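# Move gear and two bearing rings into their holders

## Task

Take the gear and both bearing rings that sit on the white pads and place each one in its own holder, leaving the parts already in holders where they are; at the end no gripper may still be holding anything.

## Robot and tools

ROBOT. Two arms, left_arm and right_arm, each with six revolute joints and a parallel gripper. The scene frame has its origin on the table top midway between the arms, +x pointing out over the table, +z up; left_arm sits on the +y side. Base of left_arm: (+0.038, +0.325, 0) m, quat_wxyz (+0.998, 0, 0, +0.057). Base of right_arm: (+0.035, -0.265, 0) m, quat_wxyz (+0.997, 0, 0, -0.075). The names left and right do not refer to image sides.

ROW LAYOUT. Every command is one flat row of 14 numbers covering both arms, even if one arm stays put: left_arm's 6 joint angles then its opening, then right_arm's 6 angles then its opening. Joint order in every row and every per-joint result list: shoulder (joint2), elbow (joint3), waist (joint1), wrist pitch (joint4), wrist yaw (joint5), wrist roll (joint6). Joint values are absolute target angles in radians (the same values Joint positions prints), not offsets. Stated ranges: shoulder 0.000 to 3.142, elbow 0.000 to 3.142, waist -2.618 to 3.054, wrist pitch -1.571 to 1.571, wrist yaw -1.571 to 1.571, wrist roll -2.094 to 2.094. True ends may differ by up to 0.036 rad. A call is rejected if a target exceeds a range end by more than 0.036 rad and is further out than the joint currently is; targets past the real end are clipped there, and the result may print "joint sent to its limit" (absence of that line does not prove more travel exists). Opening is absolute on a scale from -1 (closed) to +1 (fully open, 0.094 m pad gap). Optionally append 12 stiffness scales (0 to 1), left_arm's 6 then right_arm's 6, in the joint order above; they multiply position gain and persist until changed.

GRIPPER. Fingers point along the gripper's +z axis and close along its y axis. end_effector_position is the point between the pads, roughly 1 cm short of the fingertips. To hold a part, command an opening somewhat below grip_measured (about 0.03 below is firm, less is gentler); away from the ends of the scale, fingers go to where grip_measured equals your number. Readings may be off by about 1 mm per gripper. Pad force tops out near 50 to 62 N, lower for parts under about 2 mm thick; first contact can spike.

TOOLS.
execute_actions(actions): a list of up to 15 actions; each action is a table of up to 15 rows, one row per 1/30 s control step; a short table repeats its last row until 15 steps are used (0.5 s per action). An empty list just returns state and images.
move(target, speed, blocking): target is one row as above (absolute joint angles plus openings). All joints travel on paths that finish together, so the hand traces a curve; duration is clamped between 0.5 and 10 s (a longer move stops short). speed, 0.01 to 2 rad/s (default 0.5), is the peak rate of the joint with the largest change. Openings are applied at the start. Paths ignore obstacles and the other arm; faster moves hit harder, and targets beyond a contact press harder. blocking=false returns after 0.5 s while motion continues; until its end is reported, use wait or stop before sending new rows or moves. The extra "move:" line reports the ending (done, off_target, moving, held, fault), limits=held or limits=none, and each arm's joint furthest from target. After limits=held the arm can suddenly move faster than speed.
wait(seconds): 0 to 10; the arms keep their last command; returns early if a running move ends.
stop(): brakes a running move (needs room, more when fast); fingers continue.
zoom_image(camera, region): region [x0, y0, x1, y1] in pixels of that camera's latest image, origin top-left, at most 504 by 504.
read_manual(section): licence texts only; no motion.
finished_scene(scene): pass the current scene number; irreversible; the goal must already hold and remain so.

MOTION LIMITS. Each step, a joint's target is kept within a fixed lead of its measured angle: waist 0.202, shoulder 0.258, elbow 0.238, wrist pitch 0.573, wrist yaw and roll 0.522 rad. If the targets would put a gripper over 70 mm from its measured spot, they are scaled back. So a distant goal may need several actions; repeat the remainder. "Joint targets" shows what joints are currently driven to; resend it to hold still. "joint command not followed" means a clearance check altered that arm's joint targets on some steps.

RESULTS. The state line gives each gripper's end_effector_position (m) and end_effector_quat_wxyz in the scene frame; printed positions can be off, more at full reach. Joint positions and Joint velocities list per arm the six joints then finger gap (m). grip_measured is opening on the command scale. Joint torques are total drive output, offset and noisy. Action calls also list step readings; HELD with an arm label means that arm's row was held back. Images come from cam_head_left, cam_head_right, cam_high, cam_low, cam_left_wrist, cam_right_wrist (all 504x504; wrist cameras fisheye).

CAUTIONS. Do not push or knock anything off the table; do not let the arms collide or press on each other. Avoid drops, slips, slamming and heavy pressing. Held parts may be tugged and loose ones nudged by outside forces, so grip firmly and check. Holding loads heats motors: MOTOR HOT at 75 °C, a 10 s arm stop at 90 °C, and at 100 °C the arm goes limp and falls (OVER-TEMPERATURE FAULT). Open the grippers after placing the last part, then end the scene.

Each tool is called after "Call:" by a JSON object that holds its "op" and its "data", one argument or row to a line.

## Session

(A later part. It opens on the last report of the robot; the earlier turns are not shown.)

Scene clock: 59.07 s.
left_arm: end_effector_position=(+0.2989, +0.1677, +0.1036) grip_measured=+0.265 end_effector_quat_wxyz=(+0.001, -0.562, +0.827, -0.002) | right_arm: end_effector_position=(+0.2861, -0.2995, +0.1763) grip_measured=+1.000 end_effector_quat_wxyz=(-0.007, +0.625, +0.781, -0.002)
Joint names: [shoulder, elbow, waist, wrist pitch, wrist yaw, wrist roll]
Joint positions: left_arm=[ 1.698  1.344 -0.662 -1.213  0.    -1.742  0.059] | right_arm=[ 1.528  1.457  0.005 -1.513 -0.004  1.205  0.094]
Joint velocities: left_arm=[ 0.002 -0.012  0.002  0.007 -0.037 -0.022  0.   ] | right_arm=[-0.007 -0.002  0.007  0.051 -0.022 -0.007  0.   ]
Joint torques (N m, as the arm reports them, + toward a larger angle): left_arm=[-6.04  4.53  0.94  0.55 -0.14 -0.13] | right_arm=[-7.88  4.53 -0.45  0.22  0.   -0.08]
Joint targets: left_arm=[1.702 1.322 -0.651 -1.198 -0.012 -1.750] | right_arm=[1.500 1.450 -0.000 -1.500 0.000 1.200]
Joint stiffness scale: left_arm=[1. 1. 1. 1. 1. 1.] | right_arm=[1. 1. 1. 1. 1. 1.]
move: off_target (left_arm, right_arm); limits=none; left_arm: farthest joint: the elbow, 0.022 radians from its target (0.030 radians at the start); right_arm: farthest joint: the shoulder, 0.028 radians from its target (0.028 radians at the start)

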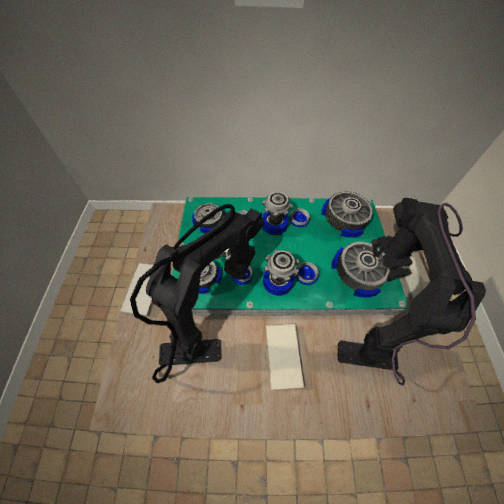

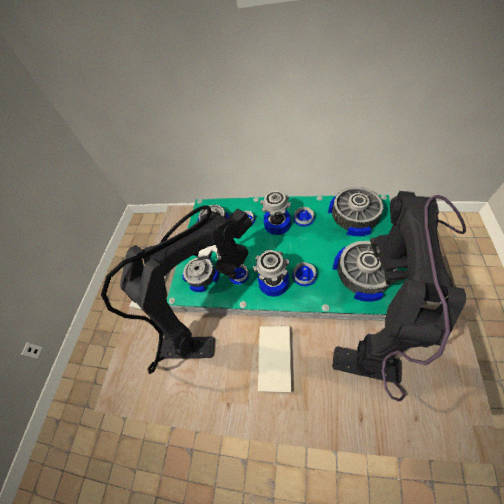

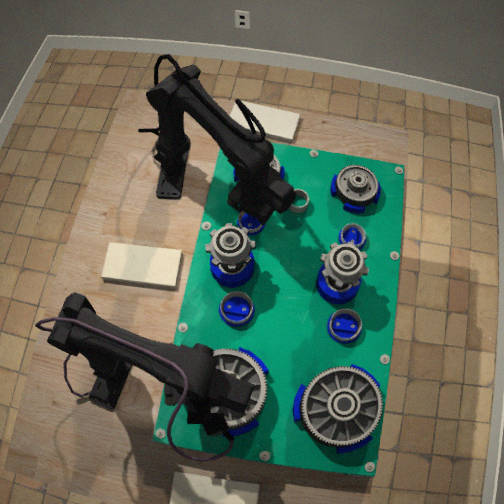

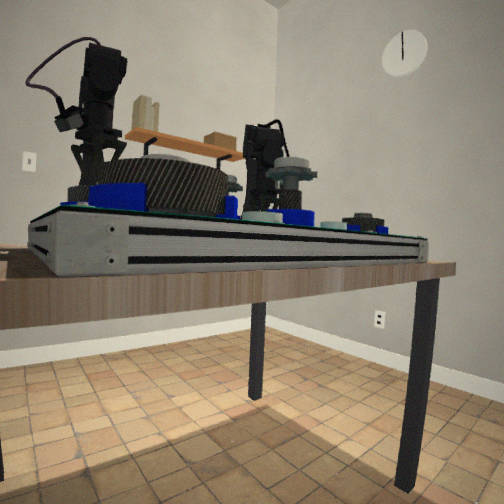

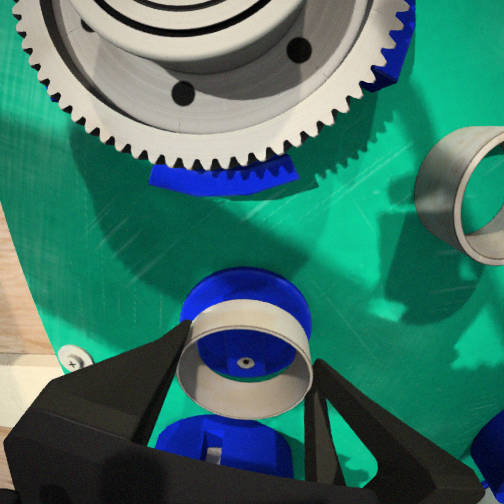

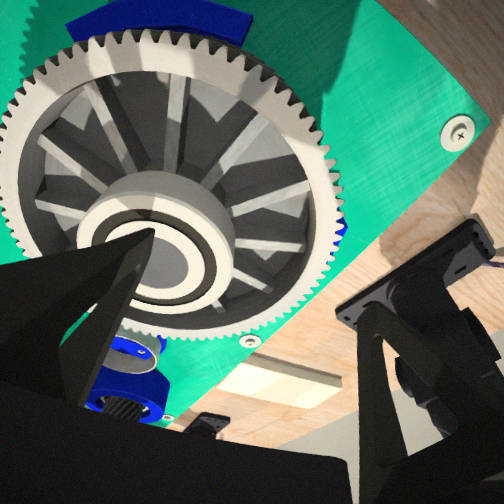

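Call:
{"op": "move", "data": {
  "target": [1.702,1.392,-0.651,-1.198,-0.012,-1.75,0.23,1.50,1.45,0.0,-1.5,0,1.2,1],
  "speed": 0.1
}}

Call:
{"op": "move", "data": {
  "target": [1.702,1.335,-0.643,-1.198,-0.012,-1.75,0.23,1.50,1.45,0.0,-1.5,0,1.2,1],
  "speed": 0.08
}}

Call:
{"op": "zoom_image", "data": {
  "camera": "cam_left_wrist",
  "region": [150,230,350,430]
}}

Scene clock: 60.50 s.
left_arm: end_effector_position=(+0.3028, +0.1654, +0.1065) grip_measured=+0.265 end_effector_quat_wxyz=(+0.004, -0.562, +0.827, -0.010) | right_arm: end_effector_position=(+0.2861, -0.2995, +0.1763) grip_measured=+1.000 end_effector_quat_wxyz=(-0.007, +0.625, +0.781, -0.002)
Joint names: [shoulder, elbow, waist, wrist pitch, wrist yaw, wrist roll]
Joint positions: left_arm=[ 1.698  1.356 -0.662 -1.208  0.    -1.742  0.059] | right_arm=[ 1.528  1.457  0.005 -1.513 -0.004  1.205  0.094]
Joint velocities: left_arm=[ 0.002  0.007  0.002  0.007  0.007  0.051 -0.   ] | right_arm=[-0.022 -0.002 -0.012 -0.022 -0.051 -0.051  0.   ]
Joint torques (N m, as the arm reports them, + toward a larger angle): left_arm=[-6.05  9.74  0.88  0.53 -0.12 -0.11] | right_arm=[-7.87  4.55 -0.45  0.22  0.   -0.08]
Joint targets: left_arm=[1.702 1.392 -0.651 -1.198 -0.012 -1.750] | right_arm=[1.500 1.450 0.000 -1.500 0.000 1.200]
Joint stiffness scale: left_arm=[1. 1. 1. 1. 1. 1.] | right_arm=[1. 1. 1. 1. 1. 1.]
move: off_target (left_arm, right_arm); limits=none; left_arm: farthest joint: the elbow, 0.036 radians from its target (0.048 radians at the start); right_arm: farthest joint: the shoulder, 0.028 radians from its target (0.028 radians at the start)

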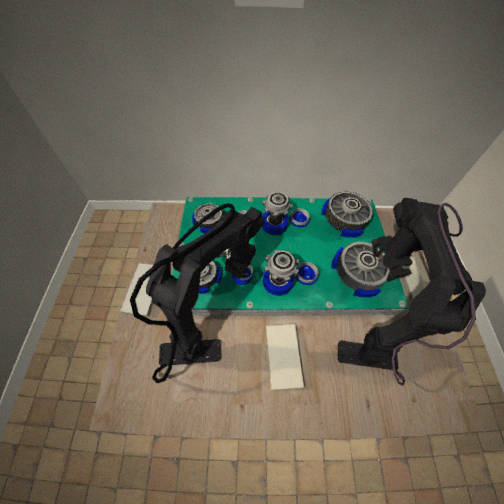

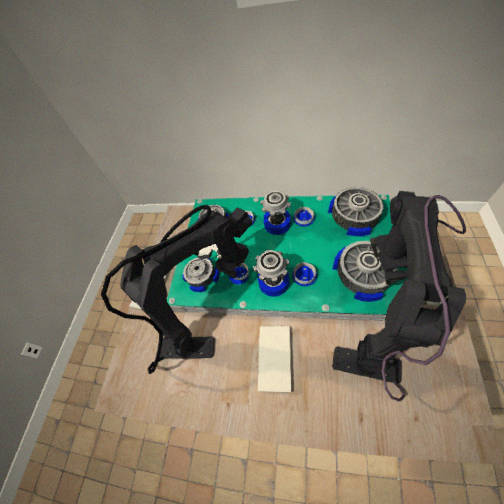

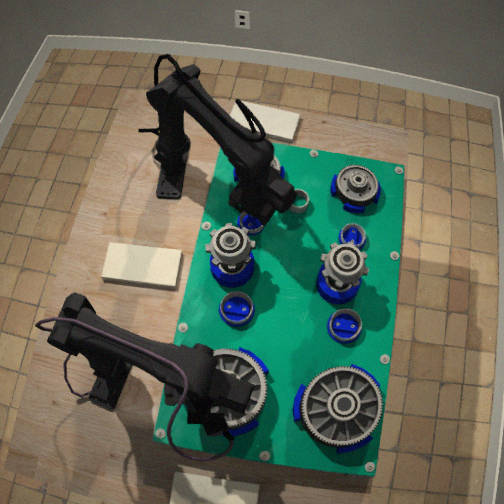

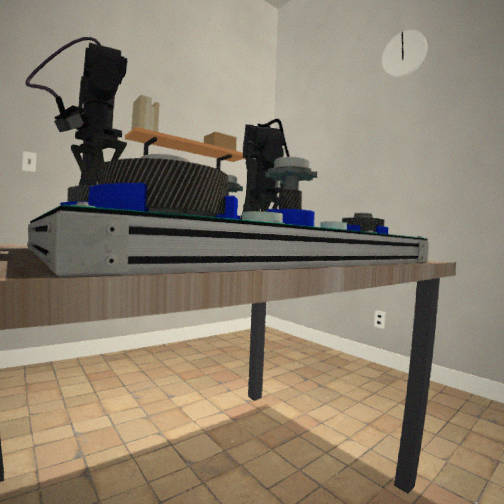

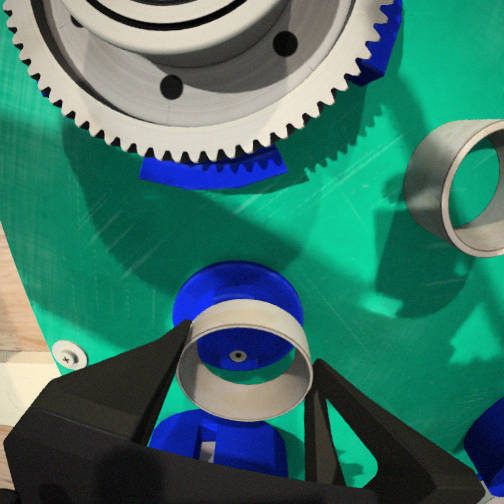

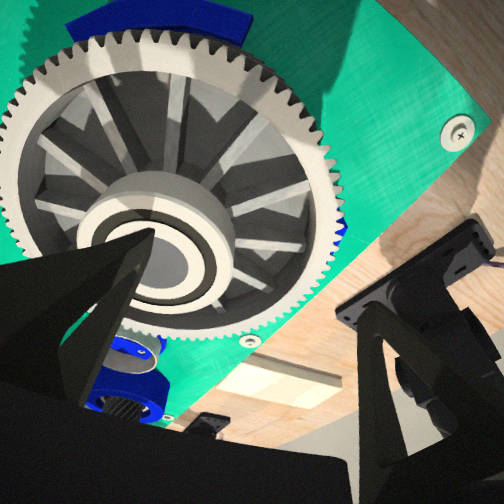

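Scene clock: 61.27 s.
left_arm: end_effector_position=(+0.3044, +0.1681, +0.1065) grip_measured=+0.265 end_effector_quat_wxyz=(+0.004, -0.567, +0.824, -0.009) | right_arm: end_effector_position=(+0.2861, -0.2995, +0.1763) grip_measured=+1.000 end_effector_quat_wxyz=(-0.007, +0.625, +0.781, -0.002)
Joint names: [shoulder, elbow, waist, wrist pitch, wrist yaw, wrist roll]
Joint positions: left_arm=[ 1.698  1.356 -0.652 -1.208  0.    -1.742  0.059] | right_arm=[ 1.528  1.457  0.005 -1.513 -0.004  1.205  0.094]
Joint velocities: left_arm=[ 0.002 -0.012 -0.007 -0.037 -0.051  0.007 -0.   ] | right_arm=[-0.007  0.002  0.007 -0.022 -0.007 -0.022  0.   ]
Joint torques (N m, as the arm reports them, + toward a larger angle): left_arm=[-6.07  4.69  0.7   0.52 -0.14 -0.13] | right_arm=[-7.92  4.51 -0.47  0.21  0.01 -0.07]
Joint targets: left_arm=[1.702 1.335 -0.643 -1.198 -0.012 -1.750] | right_arm=[1.500 1.450 0.000 -1.500 -0.000 1.200]
Joint stiffness scale: left_arm=[1. 1. 1. 1. 1. 1.] | right_arm=[1. 1. 1. 1. 1. 1.]
move: off_target (left_arm, right_arm); limits=none; left_arm: farthest joint: the elbow, 0.021 radians from its target (0.021 radians at the start); right_arm: farthest joint: the shoulder, 0.028 radians from its target (0.028 radians at the start)

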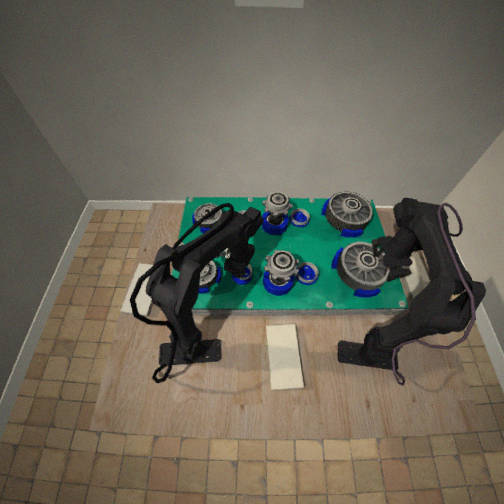

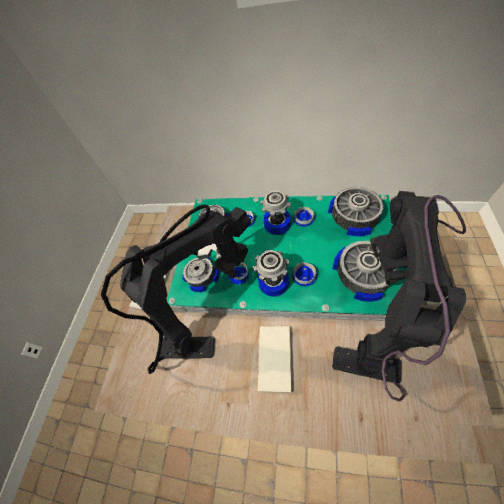

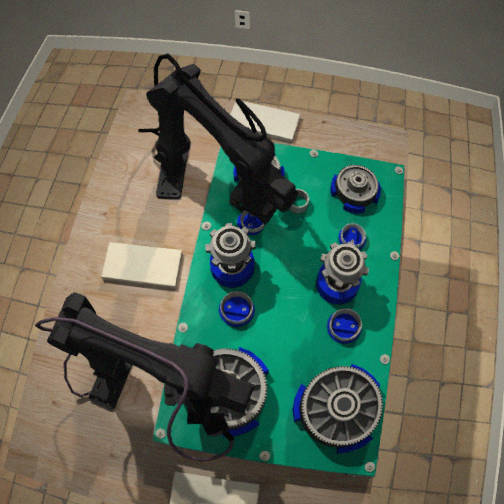

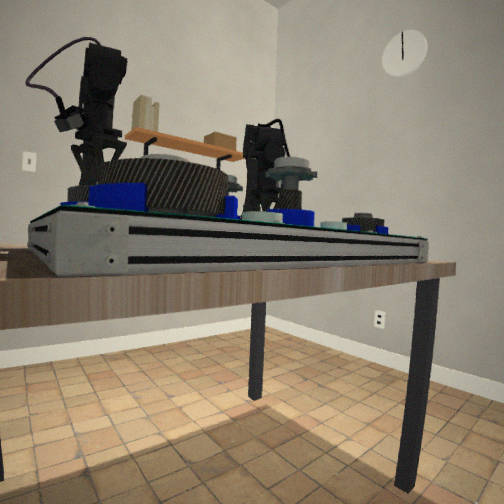

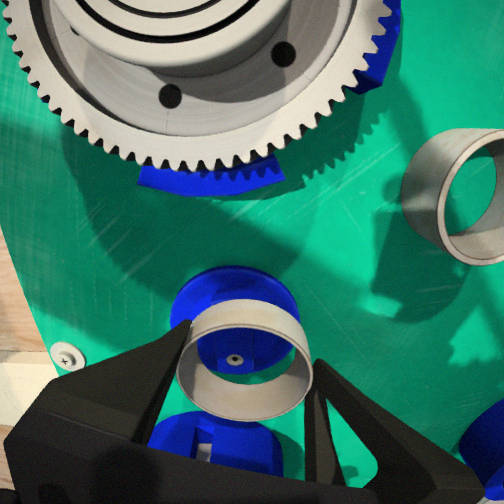

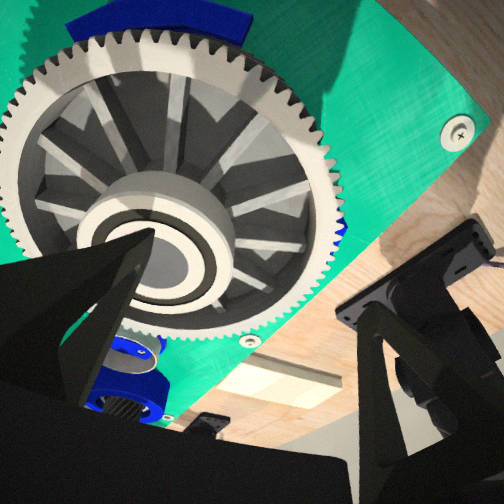

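Region (150, 230, 350, 430) of cam_left_wrist's 504x504 image, scaled by 2.520, with more detail than that image has.

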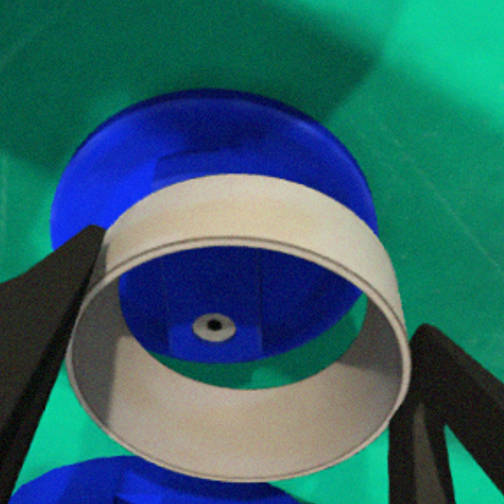

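Call:
{"op": "move", "data": {
  "target": [1.702,1.335,-0.643,-1.240,-0.012,-1.75,0.23,1.50,1.45,0.0,-1.5,0,1.2,1],
  "speed": 0.08
}}

Scene clock: 62.80 s.
left_arm: end_effector_position=(+0.3025, +0.1692, +0.1064) grip_measured=+0.265 end_effector_quat_wxyz=(+0.002, -0.567, +0.824, -0.006) | right_arm: end_effector_position=(+0.2861, -0.2995, +0.1763) grip_measured=+1.000 end_effector_quat_wxyz=(-0.007, +0.625, +0.781, -0.002)
Joint names: [shoulder, elbow, waist, wrist pitch, wrist yaw, wrist roll]
Joint positions: left_arm=[ 1.698  1.356 -0.652 -1.217  0.    -1.742  0.059] | right_arm=[ 1.528  1.457  0.005 -1.513 -0.004  1.205  0.094]
Joint velocities: left_arm=[ 0.002 -0.007 -0.002  0.037 -0.066 -0.022 -0.001] | right_arm=[-0.017 -0.017 -0.002  0.007 -0.007  0.022  0.   ]
Joint torques (N m, as the arm reports them, + toward a larger angle): left_arm=[-6.09  4.63  0.72  0.09 -0.15 -0.11] | right_arm=[-7.84  4.52 -0.47  0.22  0.01 -0.08]
Joint targets: left_arm=[1.702 1.335 -0.643 -1.240 -0.012 -1.750] | right_arm=[1.500 1.450 -0.000 -1.500 -0.000 1.200]
Joint stiffness scale: left_arm=[1. 1. 1. 1. 1. 1.] | right_arm=[1. 1. 1. 1. 1. 1.]
move: off_target (left_arm, right_arm); limits=none; left_arm: farthest joint: the wrist pitch, 0.023 radians from its target (0.032 radians at the start); right_arm: farthest joint: the shoulder, 0.028 radians from its target (0.028 radians at the start)

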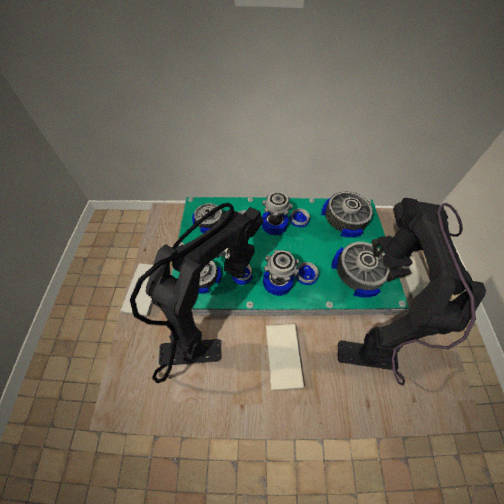

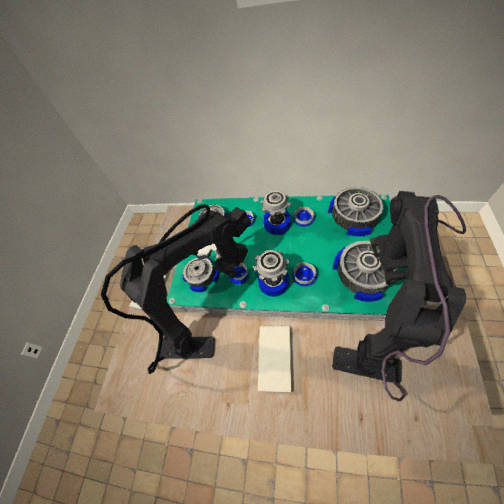

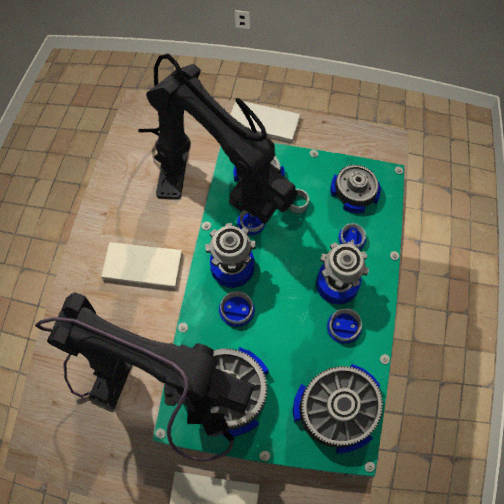

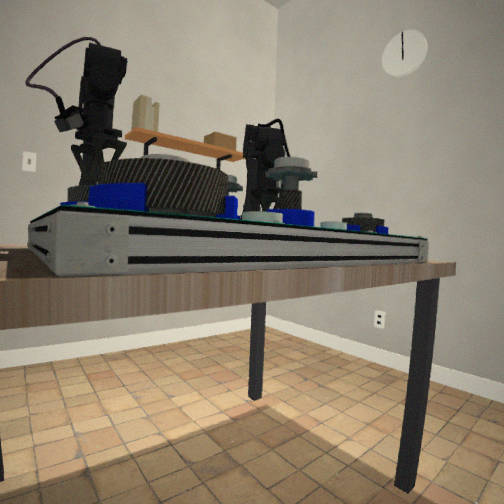

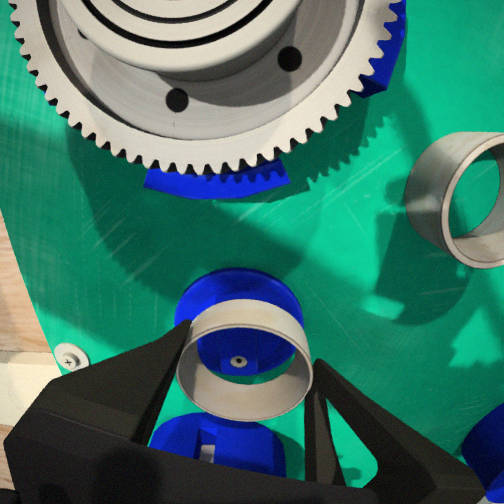

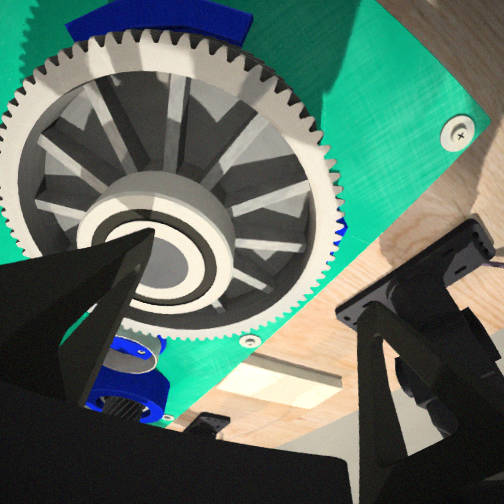

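Call:
{"op": "move", "data": {
  "target": [1.702,1.322,-0.643,-1.21,-0.012,-1.75,0.23,1.50,1.45,0.0,-1.5,0,1.2,1],
  "speed": 0.05
}}

Call:
{"op": "zoom_image", "data": {
  "camera": "cam_left_wrist",
  "region": [150,230,350,430]
}}

Scene clock: 64.07 s.
left_arm: end_effector_position=(+0.2978, +0.1728, +0.1010) grip_measured=+0.265 end_effector_quat_wxyz=(-0.000, -0.567, +0.824, +0.005) | right_arm: end_effector_position=(+0.2861, -0.2995, +0.1763) grip_measured=+1.000 end_effector_quat_wxyz=(-0.007, +0.625, +0.781, -0.002)
Joint names: [shoulder, elbow, waist, wrist pitch, wrist yaw, wrist roll]
Joint positions: left_arm=[ 1.698  1.334 -0.652 -1.216 -0.004 -1.742  0.059] | right_arm=[ 1.528  1.457  0.005 -1.513 -0.004  1.205  0.094]
Joint velocities: left_arm=[ 0.012 -0.017  0.002 -0.037  0.081  0.007 -0.001] | right_arm=[-0.007 -0.027 -0.012  0.022 -0.051 -0.007  0.   ]
Joint torques (N m, as the arm reports them, + toward a larger angle): left_arm=[-6.01  5.44  0.74  0.43 -0.09 -0.11] | right_arm=[-7.89  4.5  -0.48  0.22  0.   -0.08]
Joint targets: left_arm=[1.702 1.322 -0.643 -1.210 -0.012 -1.750] | right_arm=[1.500 1.450 0.000 -1.500 -0.000 1.200]
Joint stiffness scale: left_arm=[1. 1. 1. 1. 1. 1.] | right_arm=[1. 1. 1. 1. 1. 1.]
move: off_target (right_arm); limits=none; left_arm: farthest joint: the elbow, 0.012 radians from its target (0.034 radians at the start); right_arm: farthest joint: the shoulder, 0.028 radians from its target (0.028 radians at the start)

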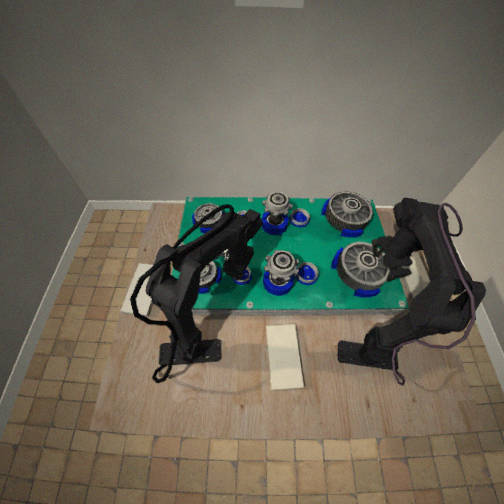

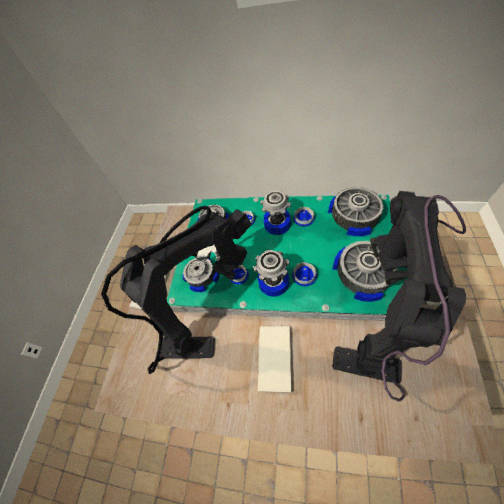

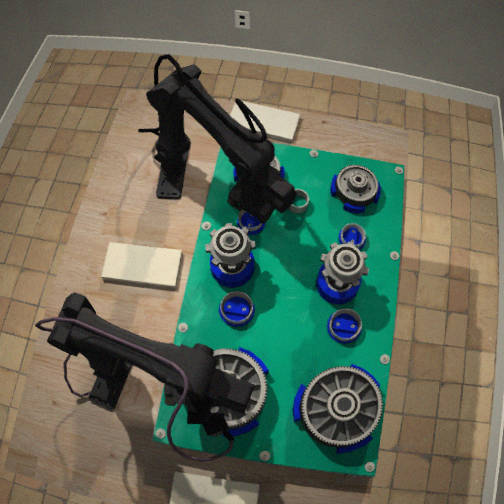

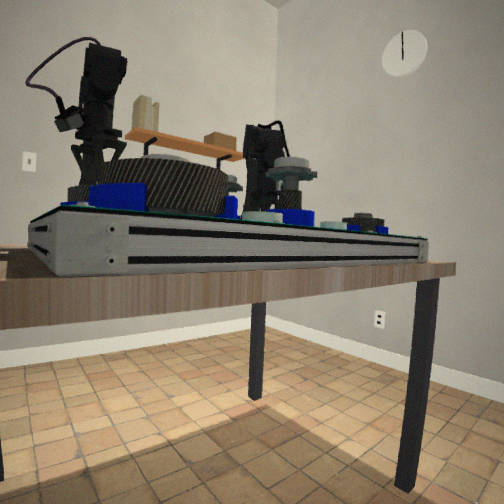

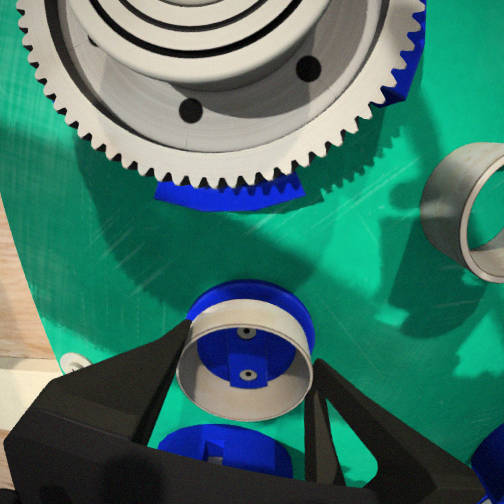

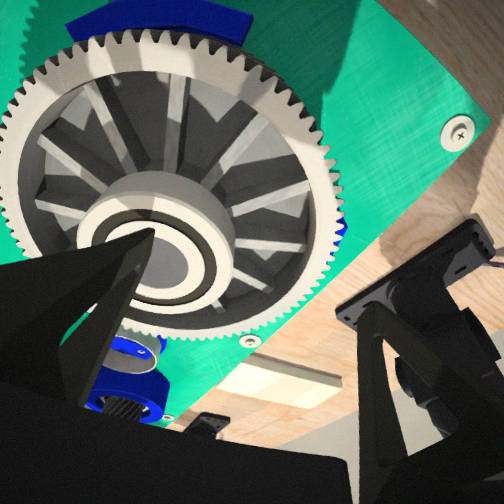

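Region (150, 230, 350, 430) of cam_left_wrist's 504x504 image, scaled by 2.520, with more detail than that image has.

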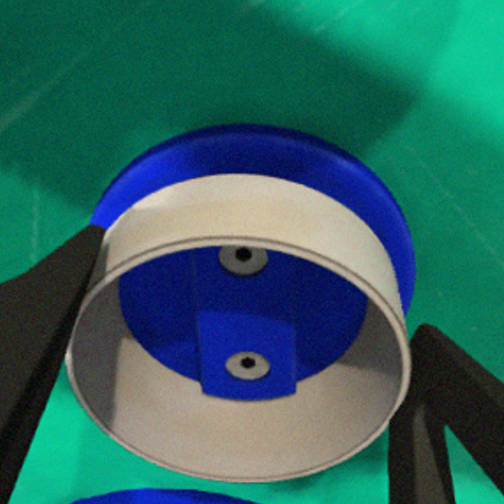

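In. Lower to seat.

Call:
{"op": "move", "data": {
  "target": [1.705,1.290,-0.645,-1.165,-0.012,-1.75,0.23,1.50,1.45,0.0,-1.5,0,1.2,1],
  "speed": 0.05
}}

Call:
{"op": "zoom_image", "data": {
  "camera": "cam_left_wrist",
  "region": [150,230,350,430]
}}

Scene clock: 65.57 s.
left_arm: end_effector_position=(+0.2983, +0.1725, +0.0945) grip_measured=+0.265 end_effector_quat_wxyz=(+0.001, -0.567, +0.824, +0.002) | right_arm: end_effector_position=(+0.2861, -0.2995, +0.1763) grip_measured=+1.000 end_effector_quat_wxyz=(-0.007, +0.625, +0.781, -0.002)
Joint names: [shoulder, elbow, waist, wrist pitch, wrist yaw, wrist roll]
Joint positions: left_arm=[ 1.698  1.308 -0.652 -1.184 -0.004 -1.742  0.059] | right_arm=[ 1.528  1.457  0.005 -1.513 -0.004  1.205  0.094]
Joint velocities: left_arm=[ 0.007  0.012 -0.012  0.007  0.066  0.066  0.   ] | right_arm=[-0.002 -0.002  0.002 -0.081 -0.037  0.051  0.   ]
Joint torques (N m, as the arm reports them, + toward a larger angle): left_arm=[-5.82  4.87  0.58  0.59 -0.12 -0.12] | right_arm=[-7.9   4.57 -0.46  0.21  0.   -0.08]
Joint targets: left_arm=[1.705 1.290 -0.645 -1.165 -0.012 -1.750] | right_arm=[1.500 1.450 0.000 -1.500 0.000 1.200]
Joint stiffness scale: left_arm=[1. 1. 1. 1. 1. 1.] | right_arm=[1. 1. 1. 1. 1. 1.]
move: off_target (right_arm); limits=none; left_arm: farthest joint: the wrist pitch, 0.019 radians from its target (0.051 radians at the start); right_arm: farthest joint: the shoulder, 0.028 radians from its target (0.028 radians at the start)

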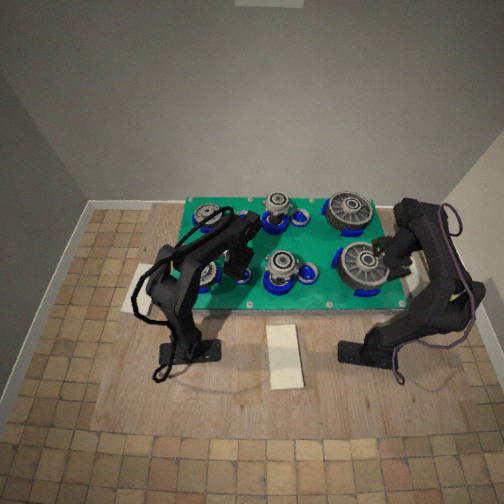

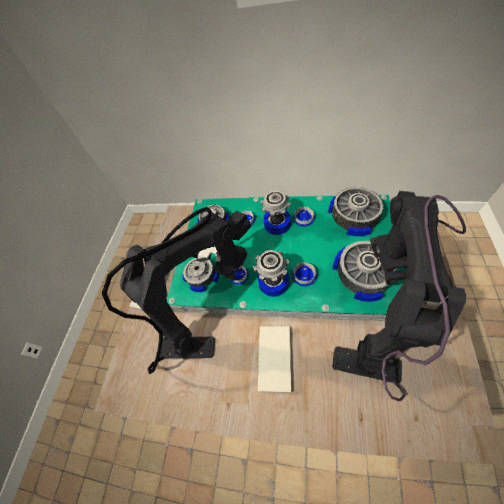

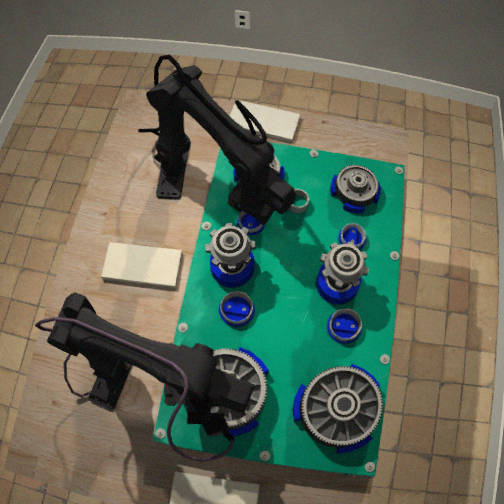

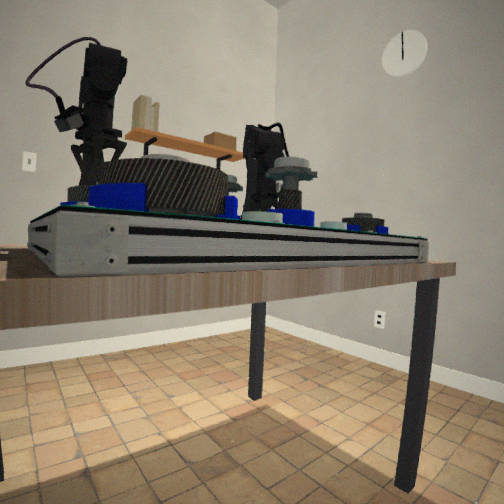

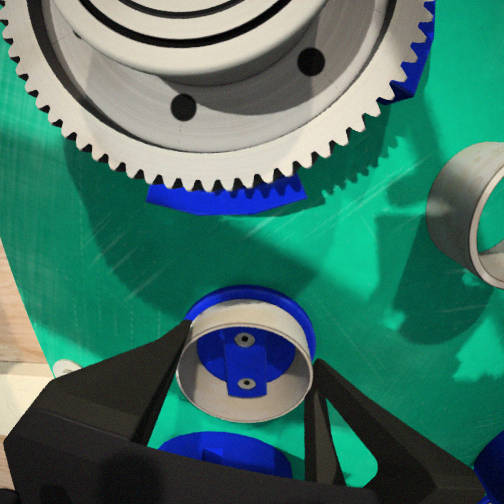

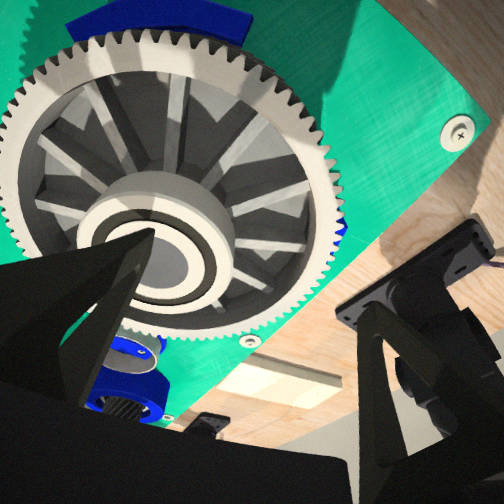

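Region (150, 230, 350, 430) of cam_left_wrist's 504x504 image, scaled by 2.520, with more detail than that image has.

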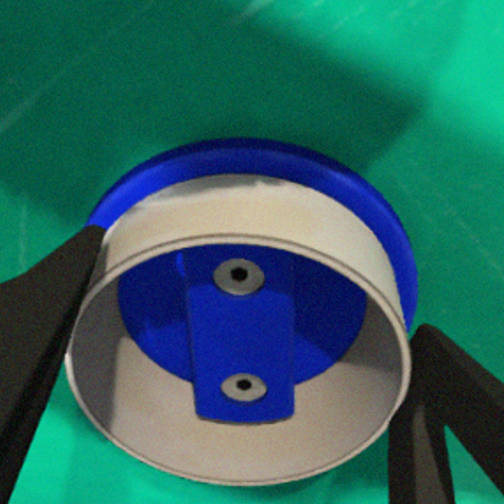

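Seated at 0.0945. Release and lift.

Call:
{"op": "execute_actions", "data": {
  "actions": [
    [[1.705,1.30,-0.645,-1.17,-0.012,-1.75,0.75,1.50,1.45,0.0,-1.5,0,1.2,1]]
  ]
}}

Call:
{"op": "move", "data": {
  "target": [1.66,1.46,-0.645,-1.36,-0.012,-1.75,0.75,1.50,1.45,0.0,-1.5,0,1.2,1],
  "speed": 0.3
}}

Scene clock: 66.30 s.
left_arm: end_effector_position=(+0.2992, +0.1720, +0.0945) grip_measured=+0.749 end_effector_quat_wxyz=(+0.002, -0.567, +0.824, +0.000) | right_arm: end_effector_position=(+0.2861, -0.2995, +0.1763) grip_measured=+1.000 end_effector_quat_wxyz=(-0.007, +0.625, +0.781, -0.002)
Joint names: [shoulder, elbow, waist, wrist pitch, wrist yaw, wrist roll]
Joint positions: left_arm=[ 1.698  1.308 -0.652 -1.18  -0.004 -1.742  0.082] | right_arm=[ 1.528  1.457  0.005 -1.513 -0.004  1.205  0.094]
Joint velocities: left_arm=[-0.012  0.002  0.002 -0.007 -0.007 -0.022  0.001] | right_arm=[ 0.012  0.012  0.002  0.022  0.007 -0.051  0.   ]
Joint torques (N m, as the arm reports them, + toward a larger angle): left_arm=[-5.74  5.75  0.6   0.48 -0.11 -0.12] | right_arm=[-7.9   4.58 -0.48  0.22 -0.01 -0.09]
Joint targets: left_arm=[1.705 1.300 -0.645 -1.170 -0.012 -1.750] | right_arm=[1.500 1.450 -0.000 -1.500 0.000 1.200]
Joint stiffness scale: left_arm=[1. 1. 1. 1. 1. 1.] | right_arm=[1. 1. 1. 1. 1. 1.]
Step readings (joint positions):
0: left_arm=[1.698 1.308 -0.652 -1.184 -0.004 -1.742] | right_arm=[1.528 1.457 0.005 -1.513 -0.004 1.205]
1: left_arm=[1.698 1.308 -0.652 -1.184 -0.004 -1.742] | right_arm=[1.528 1.457 0.005 -1.513 -0.004 1.205]
2: left_arm=[1.698 1.308 -0.652 -1.183 -0.004 -1.742] | right_arm=[1.528 1.457 0.005 -1.513 -0.004 1.205]
4: left_arm=[1.698 1.308 -0.652 -1.182 -0.004 -1.742] | right_arm=[1.528 1.457 0.005 -1.513 -0.004 1.205]
8: left_arm=[1.698 1.308 -0.652 -1.181 -0.004 -1.742] | right_arm=[1.528 1.457 0.005 -1.513 -0.004 1.205]
15: Joint positions above

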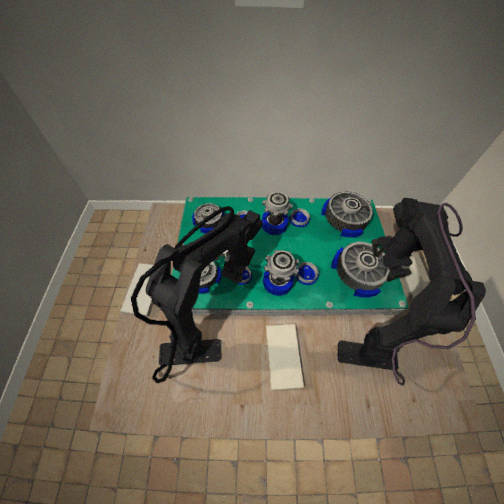

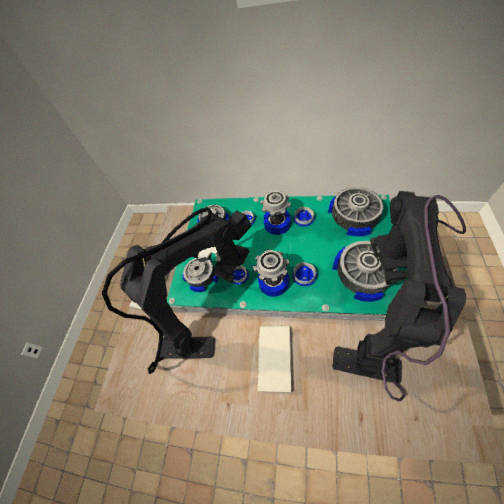

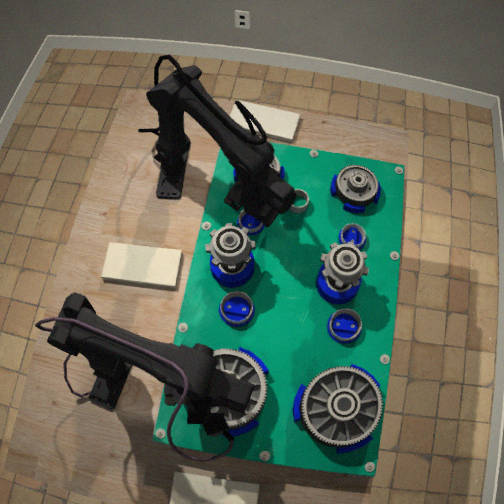

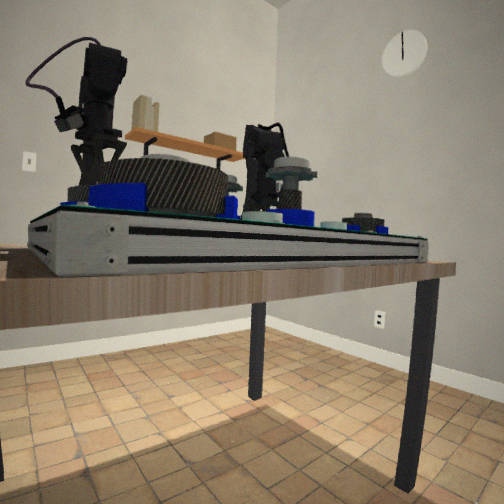

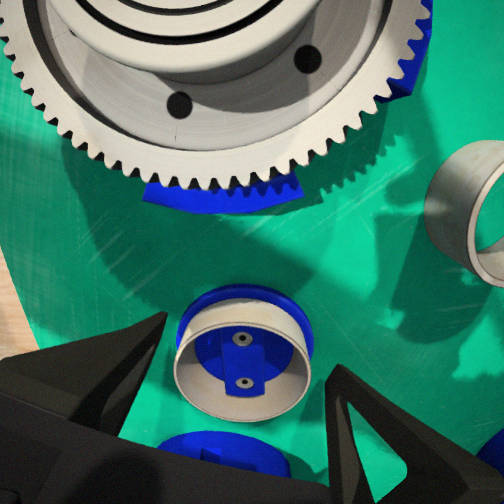

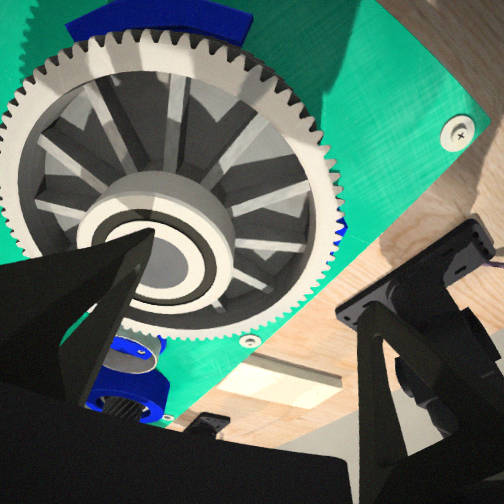

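Scene clock: 67.57 s.
left_arm: end_effector_position=(+0.2939, +0.1752, +0.1289) grip_measured=+0.749 end_effector_quat_wxyz=(-0.003, -0.567, +0.824, +0.010) | right_arm: end_effector_position=(+0.2861, -0.2995, +0.1763) grip_measured=+1.000 end_effector_quat_wxyz=(-0.007, +0.625, +0.781, -0.002)
Joint names: [shoulder, elbow, waist, wrist pitch, wrist yaw, wrist roll]
Joint positions: left_arm=[ 1.683  1.429 -0.652 -1.336 -0.004 -1.742  0.082] | right_arm=[ 1.528  1.457  0.005 -1.513 -0.004  1.205  0.094]
Joint velocities: left_arm=[-0.012 -0.002  0.022  0.051  0.022  0.007 -0.001] | right_arm=[-0.007 -0.027 -0.012  0.007  0.007  0.007  0.   ]
Joint torques (N m, as the arm reports them, + toward a larger angle): left_arm=[-7.9   9.38  0.52  0.05 -0.09 -0.11] | right_arm=[-7.9   4.55 -0.47  0.22  0.   -0.09]
Joint targets: left_arm=[1.660 1.460 -0.645 -1.360 -0.012 -1.750] | right_arm=[1.500 1.450 0.000 -1.500 -0.000 1.200]
Joint stiffness scale: left_arm=[1. 1. 1. 1. 1. 1.] | right_arm=[1. 1. 1. 1. 1. 1.]
move: off_target (left_arm, right_arm); limits=none; left_arm: farthest joint: the elbow, 0.031 radians from its target (0.152 radians at the start); right_arm: farthest joint: the shoulder, 0.028 radians from its target (0.028 radians at the start)

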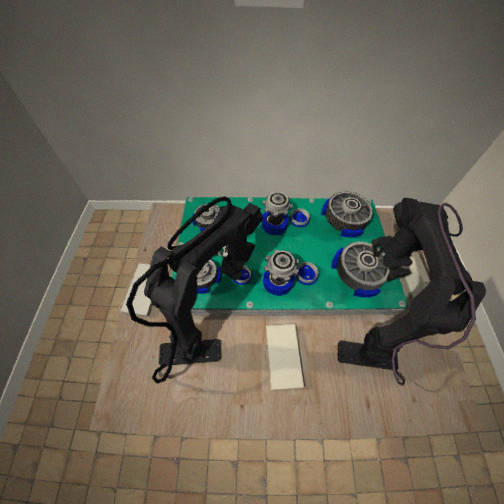

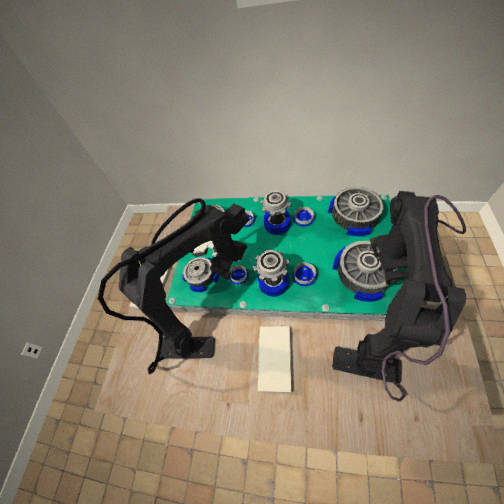

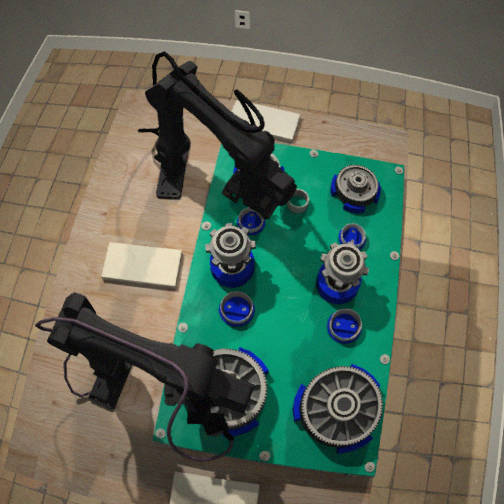

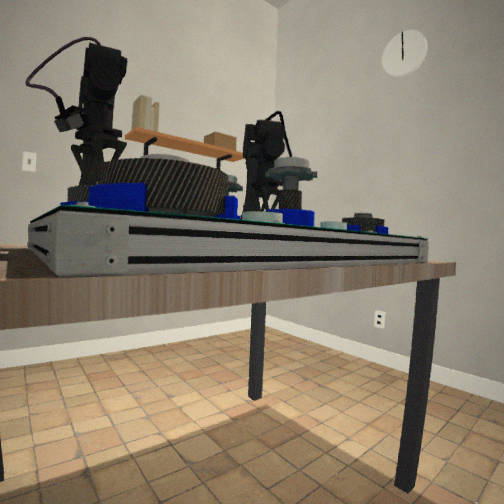

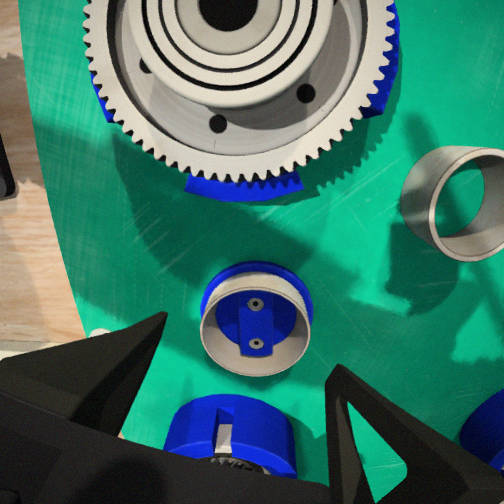

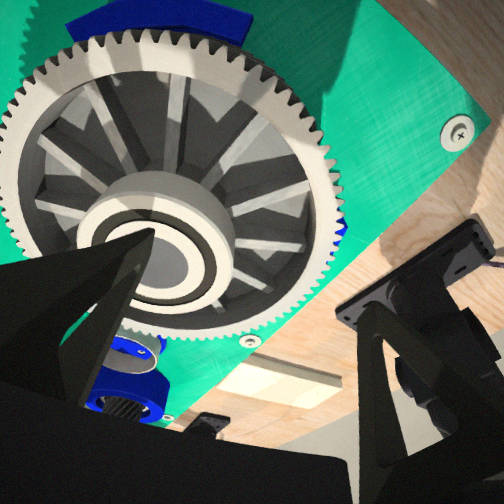

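Call:
{"op": "zoom_image", "data": {
  "camera": "cam_head_right",
  "region": [160,190,330,310]
}}

Region (160, 190, 330, 310) of cam_head_right's 504x504 image, scaled by 2.965, with more detail than that image has; it fills the top 356 rows of this view, and the rest is white.

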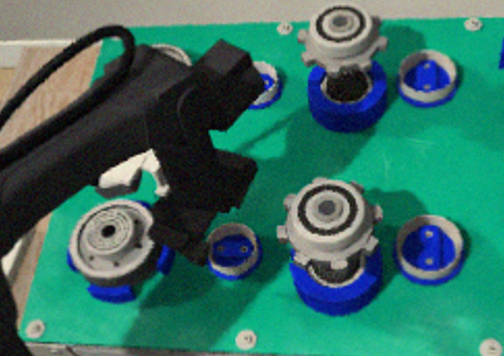

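Call:
{"op": "finished_scene", "data": {
  "scene": 2
}}

The scene is finished: the task was done.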